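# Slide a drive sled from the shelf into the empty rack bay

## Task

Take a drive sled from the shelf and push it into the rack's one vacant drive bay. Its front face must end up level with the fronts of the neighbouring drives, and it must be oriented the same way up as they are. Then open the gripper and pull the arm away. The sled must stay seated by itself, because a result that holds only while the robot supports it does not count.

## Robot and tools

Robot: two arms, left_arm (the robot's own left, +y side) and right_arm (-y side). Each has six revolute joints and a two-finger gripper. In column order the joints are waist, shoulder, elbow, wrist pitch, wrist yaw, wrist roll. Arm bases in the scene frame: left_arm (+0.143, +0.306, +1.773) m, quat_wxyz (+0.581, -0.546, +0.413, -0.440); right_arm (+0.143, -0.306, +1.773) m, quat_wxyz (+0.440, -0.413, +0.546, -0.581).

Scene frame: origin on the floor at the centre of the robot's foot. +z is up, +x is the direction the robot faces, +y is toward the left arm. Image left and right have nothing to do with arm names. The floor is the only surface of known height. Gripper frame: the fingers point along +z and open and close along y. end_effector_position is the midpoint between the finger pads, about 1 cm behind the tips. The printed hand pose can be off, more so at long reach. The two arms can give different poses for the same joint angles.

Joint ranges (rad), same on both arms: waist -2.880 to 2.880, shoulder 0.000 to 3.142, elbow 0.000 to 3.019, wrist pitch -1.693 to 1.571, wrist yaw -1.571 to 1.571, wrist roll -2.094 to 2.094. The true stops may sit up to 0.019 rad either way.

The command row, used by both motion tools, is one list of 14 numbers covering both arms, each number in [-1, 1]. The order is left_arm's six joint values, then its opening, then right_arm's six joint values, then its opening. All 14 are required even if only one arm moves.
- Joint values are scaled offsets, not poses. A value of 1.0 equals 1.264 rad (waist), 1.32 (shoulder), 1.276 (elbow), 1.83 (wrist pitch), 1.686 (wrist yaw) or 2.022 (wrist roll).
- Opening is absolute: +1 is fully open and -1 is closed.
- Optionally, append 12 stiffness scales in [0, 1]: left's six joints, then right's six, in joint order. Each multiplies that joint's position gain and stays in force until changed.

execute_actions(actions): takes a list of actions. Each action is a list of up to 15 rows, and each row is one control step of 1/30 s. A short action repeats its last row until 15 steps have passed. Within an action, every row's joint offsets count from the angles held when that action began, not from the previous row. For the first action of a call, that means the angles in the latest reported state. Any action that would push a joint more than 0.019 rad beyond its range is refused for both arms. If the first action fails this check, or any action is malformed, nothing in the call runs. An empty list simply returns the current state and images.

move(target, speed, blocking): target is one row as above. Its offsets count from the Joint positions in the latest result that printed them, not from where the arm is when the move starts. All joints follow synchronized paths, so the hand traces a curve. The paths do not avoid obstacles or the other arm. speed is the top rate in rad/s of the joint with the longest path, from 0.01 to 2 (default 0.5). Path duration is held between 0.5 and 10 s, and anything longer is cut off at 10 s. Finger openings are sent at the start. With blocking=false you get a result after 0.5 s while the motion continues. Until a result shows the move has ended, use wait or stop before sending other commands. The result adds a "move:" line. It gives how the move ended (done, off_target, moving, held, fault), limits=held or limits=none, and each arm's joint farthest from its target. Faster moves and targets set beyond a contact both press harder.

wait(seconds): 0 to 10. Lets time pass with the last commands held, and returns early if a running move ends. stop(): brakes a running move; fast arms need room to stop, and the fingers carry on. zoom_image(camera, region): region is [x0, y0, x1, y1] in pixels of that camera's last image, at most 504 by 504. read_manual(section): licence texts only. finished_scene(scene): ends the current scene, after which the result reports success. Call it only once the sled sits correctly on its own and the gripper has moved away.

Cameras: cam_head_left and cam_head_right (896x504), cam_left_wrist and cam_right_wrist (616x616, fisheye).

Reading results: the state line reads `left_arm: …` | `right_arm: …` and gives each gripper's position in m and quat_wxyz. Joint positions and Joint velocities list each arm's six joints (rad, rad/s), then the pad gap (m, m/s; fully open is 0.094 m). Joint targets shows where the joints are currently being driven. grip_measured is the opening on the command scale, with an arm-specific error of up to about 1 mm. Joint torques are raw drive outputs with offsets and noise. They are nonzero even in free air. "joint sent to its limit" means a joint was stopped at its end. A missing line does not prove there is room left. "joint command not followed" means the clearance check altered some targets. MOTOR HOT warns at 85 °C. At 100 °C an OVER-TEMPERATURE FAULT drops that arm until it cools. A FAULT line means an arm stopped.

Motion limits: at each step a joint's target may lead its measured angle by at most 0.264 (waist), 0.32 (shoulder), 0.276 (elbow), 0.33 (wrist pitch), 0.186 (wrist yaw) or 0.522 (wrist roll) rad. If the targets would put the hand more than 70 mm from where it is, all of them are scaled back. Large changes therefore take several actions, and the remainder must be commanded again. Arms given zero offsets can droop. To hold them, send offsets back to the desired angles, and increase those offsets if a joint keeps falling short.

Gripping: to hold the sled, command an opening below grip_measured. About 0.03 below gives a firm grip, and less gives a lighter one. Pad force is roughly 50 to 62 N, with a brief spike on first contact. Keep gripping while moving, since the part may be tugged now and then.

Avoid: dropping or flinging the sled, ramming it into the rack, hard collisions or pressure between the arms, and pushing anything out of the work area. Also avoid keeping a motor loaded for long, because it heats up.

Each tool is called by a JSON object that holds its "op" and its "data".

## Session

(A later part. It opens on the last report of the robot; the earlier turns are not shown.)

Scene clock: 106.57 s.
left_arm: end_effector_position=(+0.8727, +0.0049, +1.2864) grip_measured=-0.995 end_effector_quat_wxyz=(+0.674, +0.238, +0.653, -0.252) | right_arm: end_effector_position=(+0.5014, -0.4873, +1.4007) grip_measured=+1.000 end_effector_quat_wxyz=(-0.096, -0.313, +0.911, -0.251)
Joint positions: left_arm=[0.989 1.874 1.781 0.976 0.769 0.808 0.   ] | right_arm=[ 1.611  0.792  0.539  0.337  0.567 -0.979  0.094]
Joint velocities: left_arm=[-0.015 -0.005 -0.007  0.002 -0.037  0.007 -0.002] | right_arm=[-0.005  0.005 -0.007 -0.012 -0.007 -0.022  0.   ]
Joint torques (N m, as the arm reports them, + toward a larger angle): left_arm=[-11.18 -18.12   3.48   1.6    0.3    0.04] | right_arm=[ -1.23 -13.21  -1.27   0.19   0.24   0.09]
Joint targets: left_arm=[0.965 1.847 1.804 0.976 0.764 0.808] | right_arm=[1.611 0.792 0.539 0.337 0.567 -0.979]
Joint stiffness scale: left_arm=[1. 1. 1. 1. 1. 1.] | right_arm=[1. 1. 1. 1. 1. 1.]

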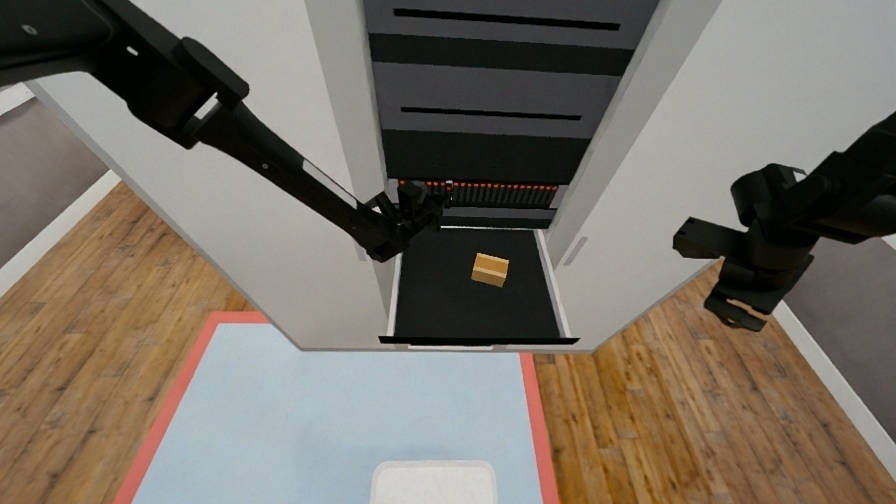

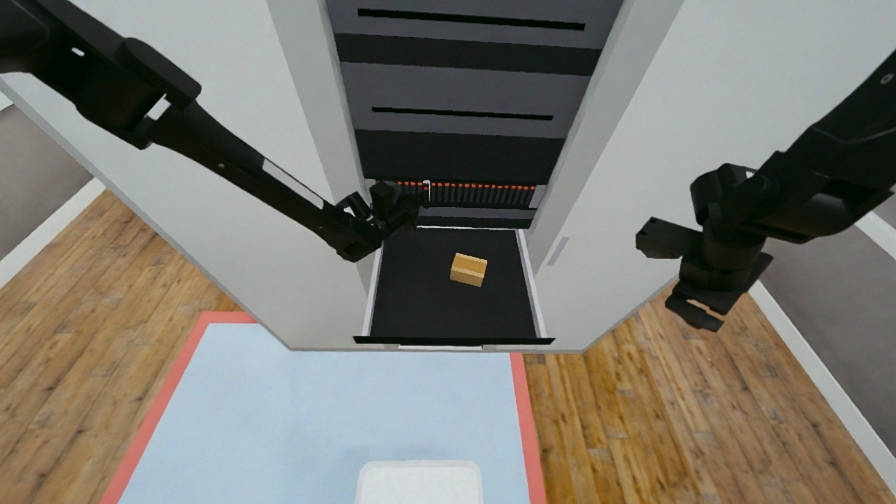

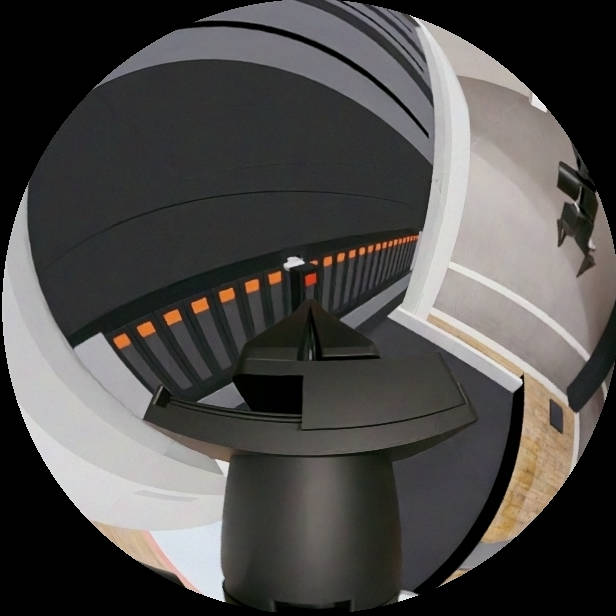

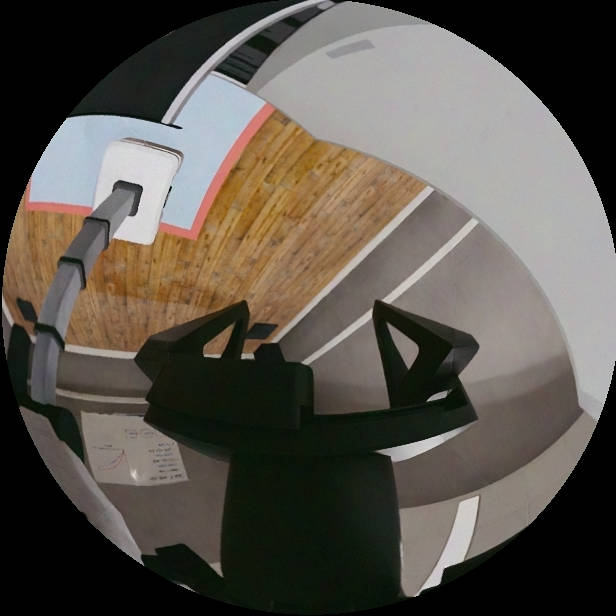

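{"op": "execute_actions", "data": {"actions": [[[-0.024,-0.02,0.05,-0.028,-0.005,0,-1,0,0,0,0,0,0,1]],[[-0.024,-0.02,0.05,-0.02,-0.01,0,-1,0,0,0,0,0,0,1]],[[-0.022,-0.035,0.06,0,-0.01,0,-1,0,0,0,0,0,0,1]]]}}

{"op": "zoom_image", "data": {"camera": "cam_left_wrist", "region": [230,220,390,340]}}

{"op": "move", "data": {"target": [0,0,-0.3,0.2,0,0,-1,0,0,0,0,0,0,1]}}

{"op": "zoom_image", "data": {"camera": "cam_head_left", "region": [400,165,500,225]}}

Scene clock: 112.17 s.
left_arm: end_effector_position=(+0.8950, +0.0059, +1.2899) grip_measured=-0.996 end_effector_quat_wxyz=(+0.674, +0.237, +0.650, -0.259) | right_arm: end_effector_position=(+0.5014, -0.4873, +1.4007) grip_measured=+1.000 end_effector_quat_wxyz=(-0.096, -0.313, +0.911, -0.251)
Joint positions: left_arm=[0.982 1.874 1.842 0.909 0.776 0.808 0.   ] | right_arm=[ 1.611  0.792  0.539  0.337  0.567 -0.979  0.094]
Joint velocities: left_arm=[-0.024 -0.005 -0.017  0.002 -0.007  0.022 -0.   ] | right_arm=[ 0.015 -0.024 -0.007  0.007 -0.022  0.066  0.   ]
Joint torques (N m, as the arm reports them, + toward a larger angle): left_arm=[-11.38 -19.76   8.71   1.58  -0.29   0.04] | right_arm=[ -1.18 -13.1   -1.28   0.14   0.23   0.1 ]
Joint targets: left_arm=[0.956 1.830 1.912 0.909 0.755 0.808] | right_arm=[1.611 0.792 0.539 0.337 0.567 -0.979]
Joint stiffness scale: left_arm=[1. 1. 1. 1. 1. 1.] | right_arm=[1. 1. 1. 1. 1. 1.]

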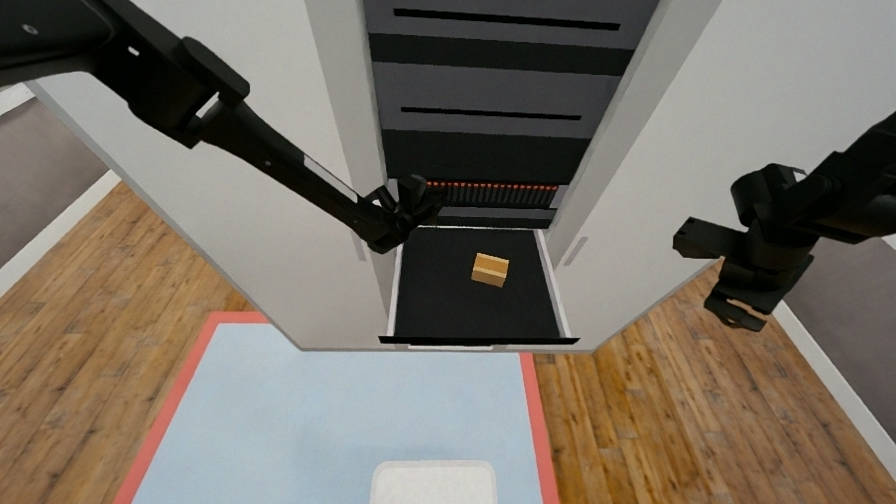

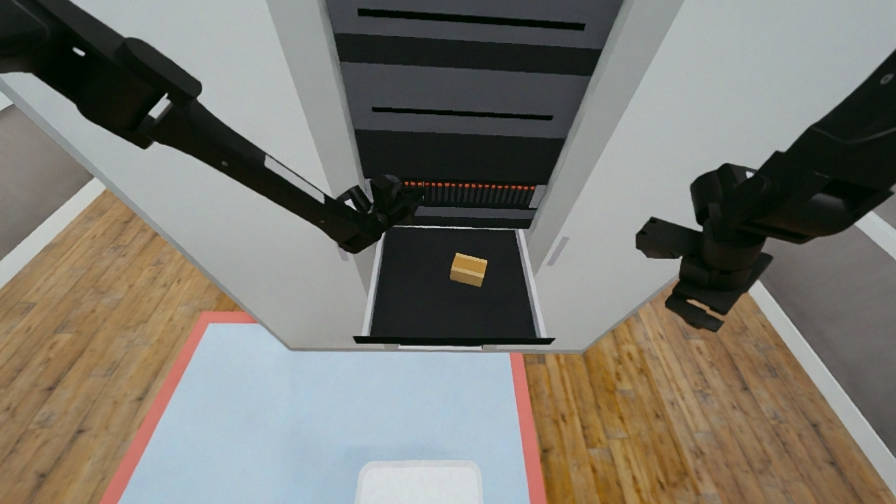

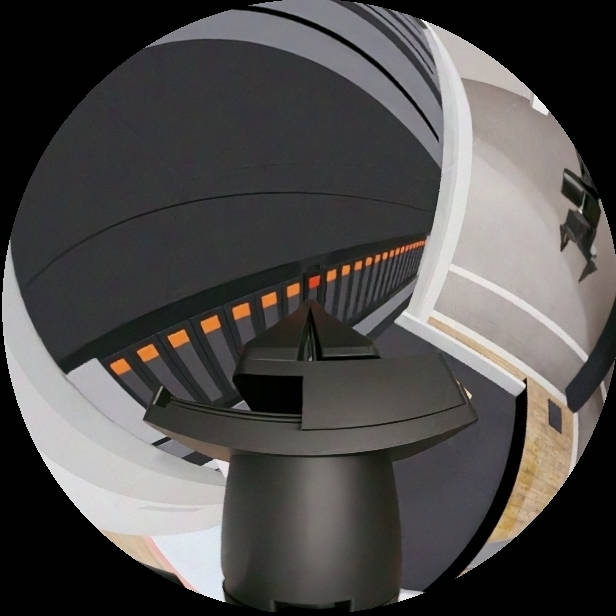

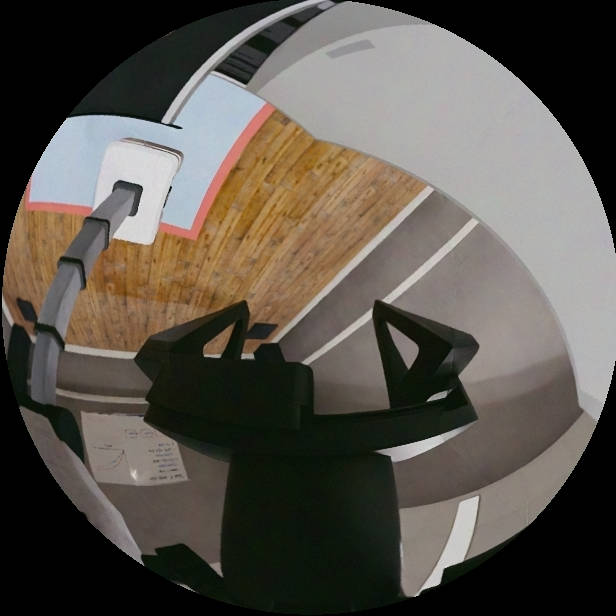

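Region (230, 220, 390, 340) of cam_left_wrist's 616x616 image, scaled by 3.150, with more detail than that image has; it fills the top 378 rows of this view, and the rest is white.

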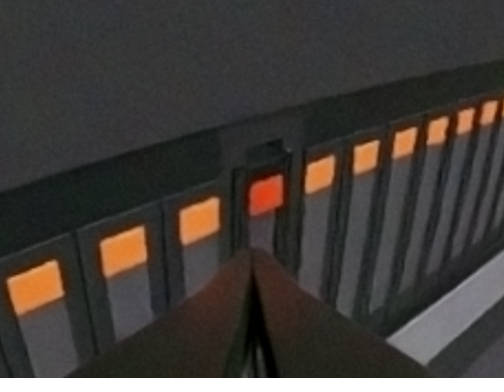

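Scene clock: 113.43 s.
left_arm: end_effector_position=(+0.7487, -0.0188, +1.3019) grip_measured=-0.996 end_effector_quat_wxyz=(+0.663, +0.238, +0.657, -0.270) | right_arm: end_effector_position=(+0.5014, -0.4873, +1.4007) grip_measured=+1.000 end_effector_quat_wxyz=(-0.096, -0.313, +0.911, -0.251)
Joint positions: left_arm=[0.985 1.875 1.46  1.256 0.776 0.808 0.   ] | right_arm=[ 1.611  0.792  0.539  0.337  0.567 -0.979  0.094]
Joint velocities: left_arm=[-0.015 -0.005 -0.012 -0.017 -0.066 -0.022 -0.   ] | right_arm=[-0.015 -0.005 -0.007 -0.002  0.022 -0.037  0.   ]
Joint torques (N m, as the arm reports them, + toward a larger angle): left_arm=[ -9.28 -12.23  -1.59   2.28   0.52   0.04] | right_arm=[ -1.3  -13.24  -1.32   0.2    0.22   0.12]
Joint targets: left_arm=[0.983 1.874 1.460 1.275 0.776 0.808] | right_arm=[1.611 0.792 0.539 0.337 0.567 -0.979]
Joint stiffness scale: left_arm=[1. 1. 1. 1. 1. 1.] | right_arm=[1. 1. 1. 1. 1. 1.]
move: done; limits=none; left_arm: farthest joint: the wrist pitch, 0.019 radians from its target (0.366 radians at the start); right_arm: farthest joint: the waist, 0.000 radians from its target (0.000 radians at the start)

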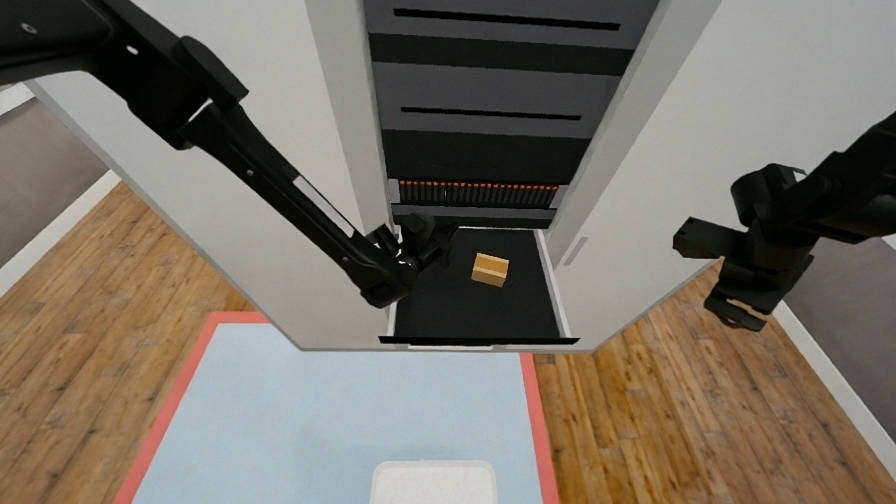

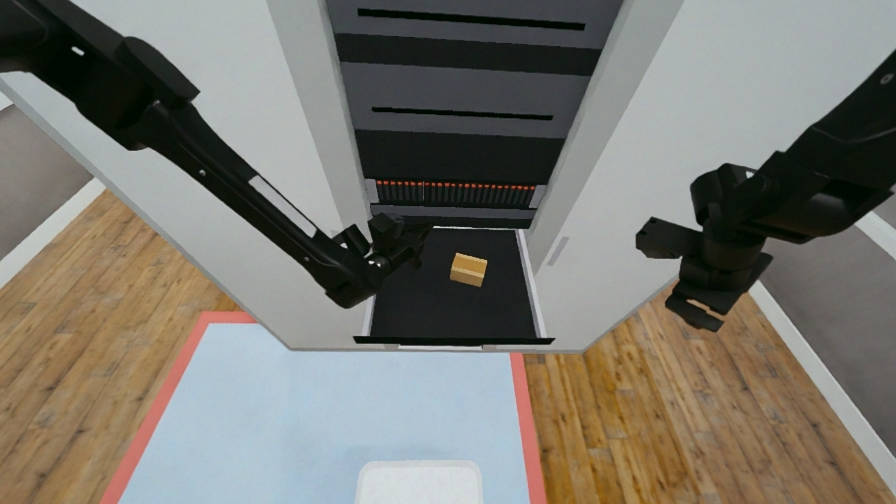

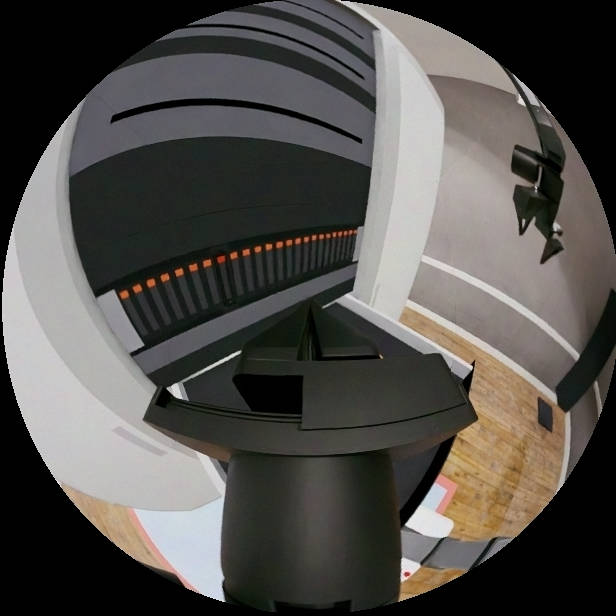

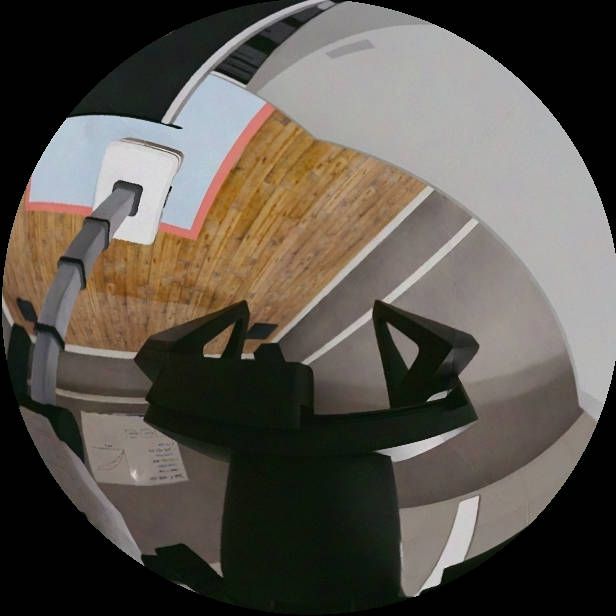

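Region (400, 165, 500, 225) of cam_head_left's 896x504 image, scaled by 5.040, with more detail than that image has; it fills the top 302 rows of this view, and the rest is white.

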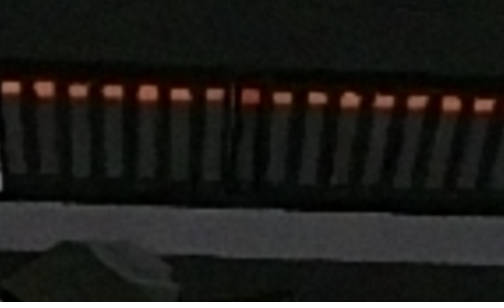

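{"op": "finished_scene", "data": {"scene": 2}}

The scene is finished: the task was done.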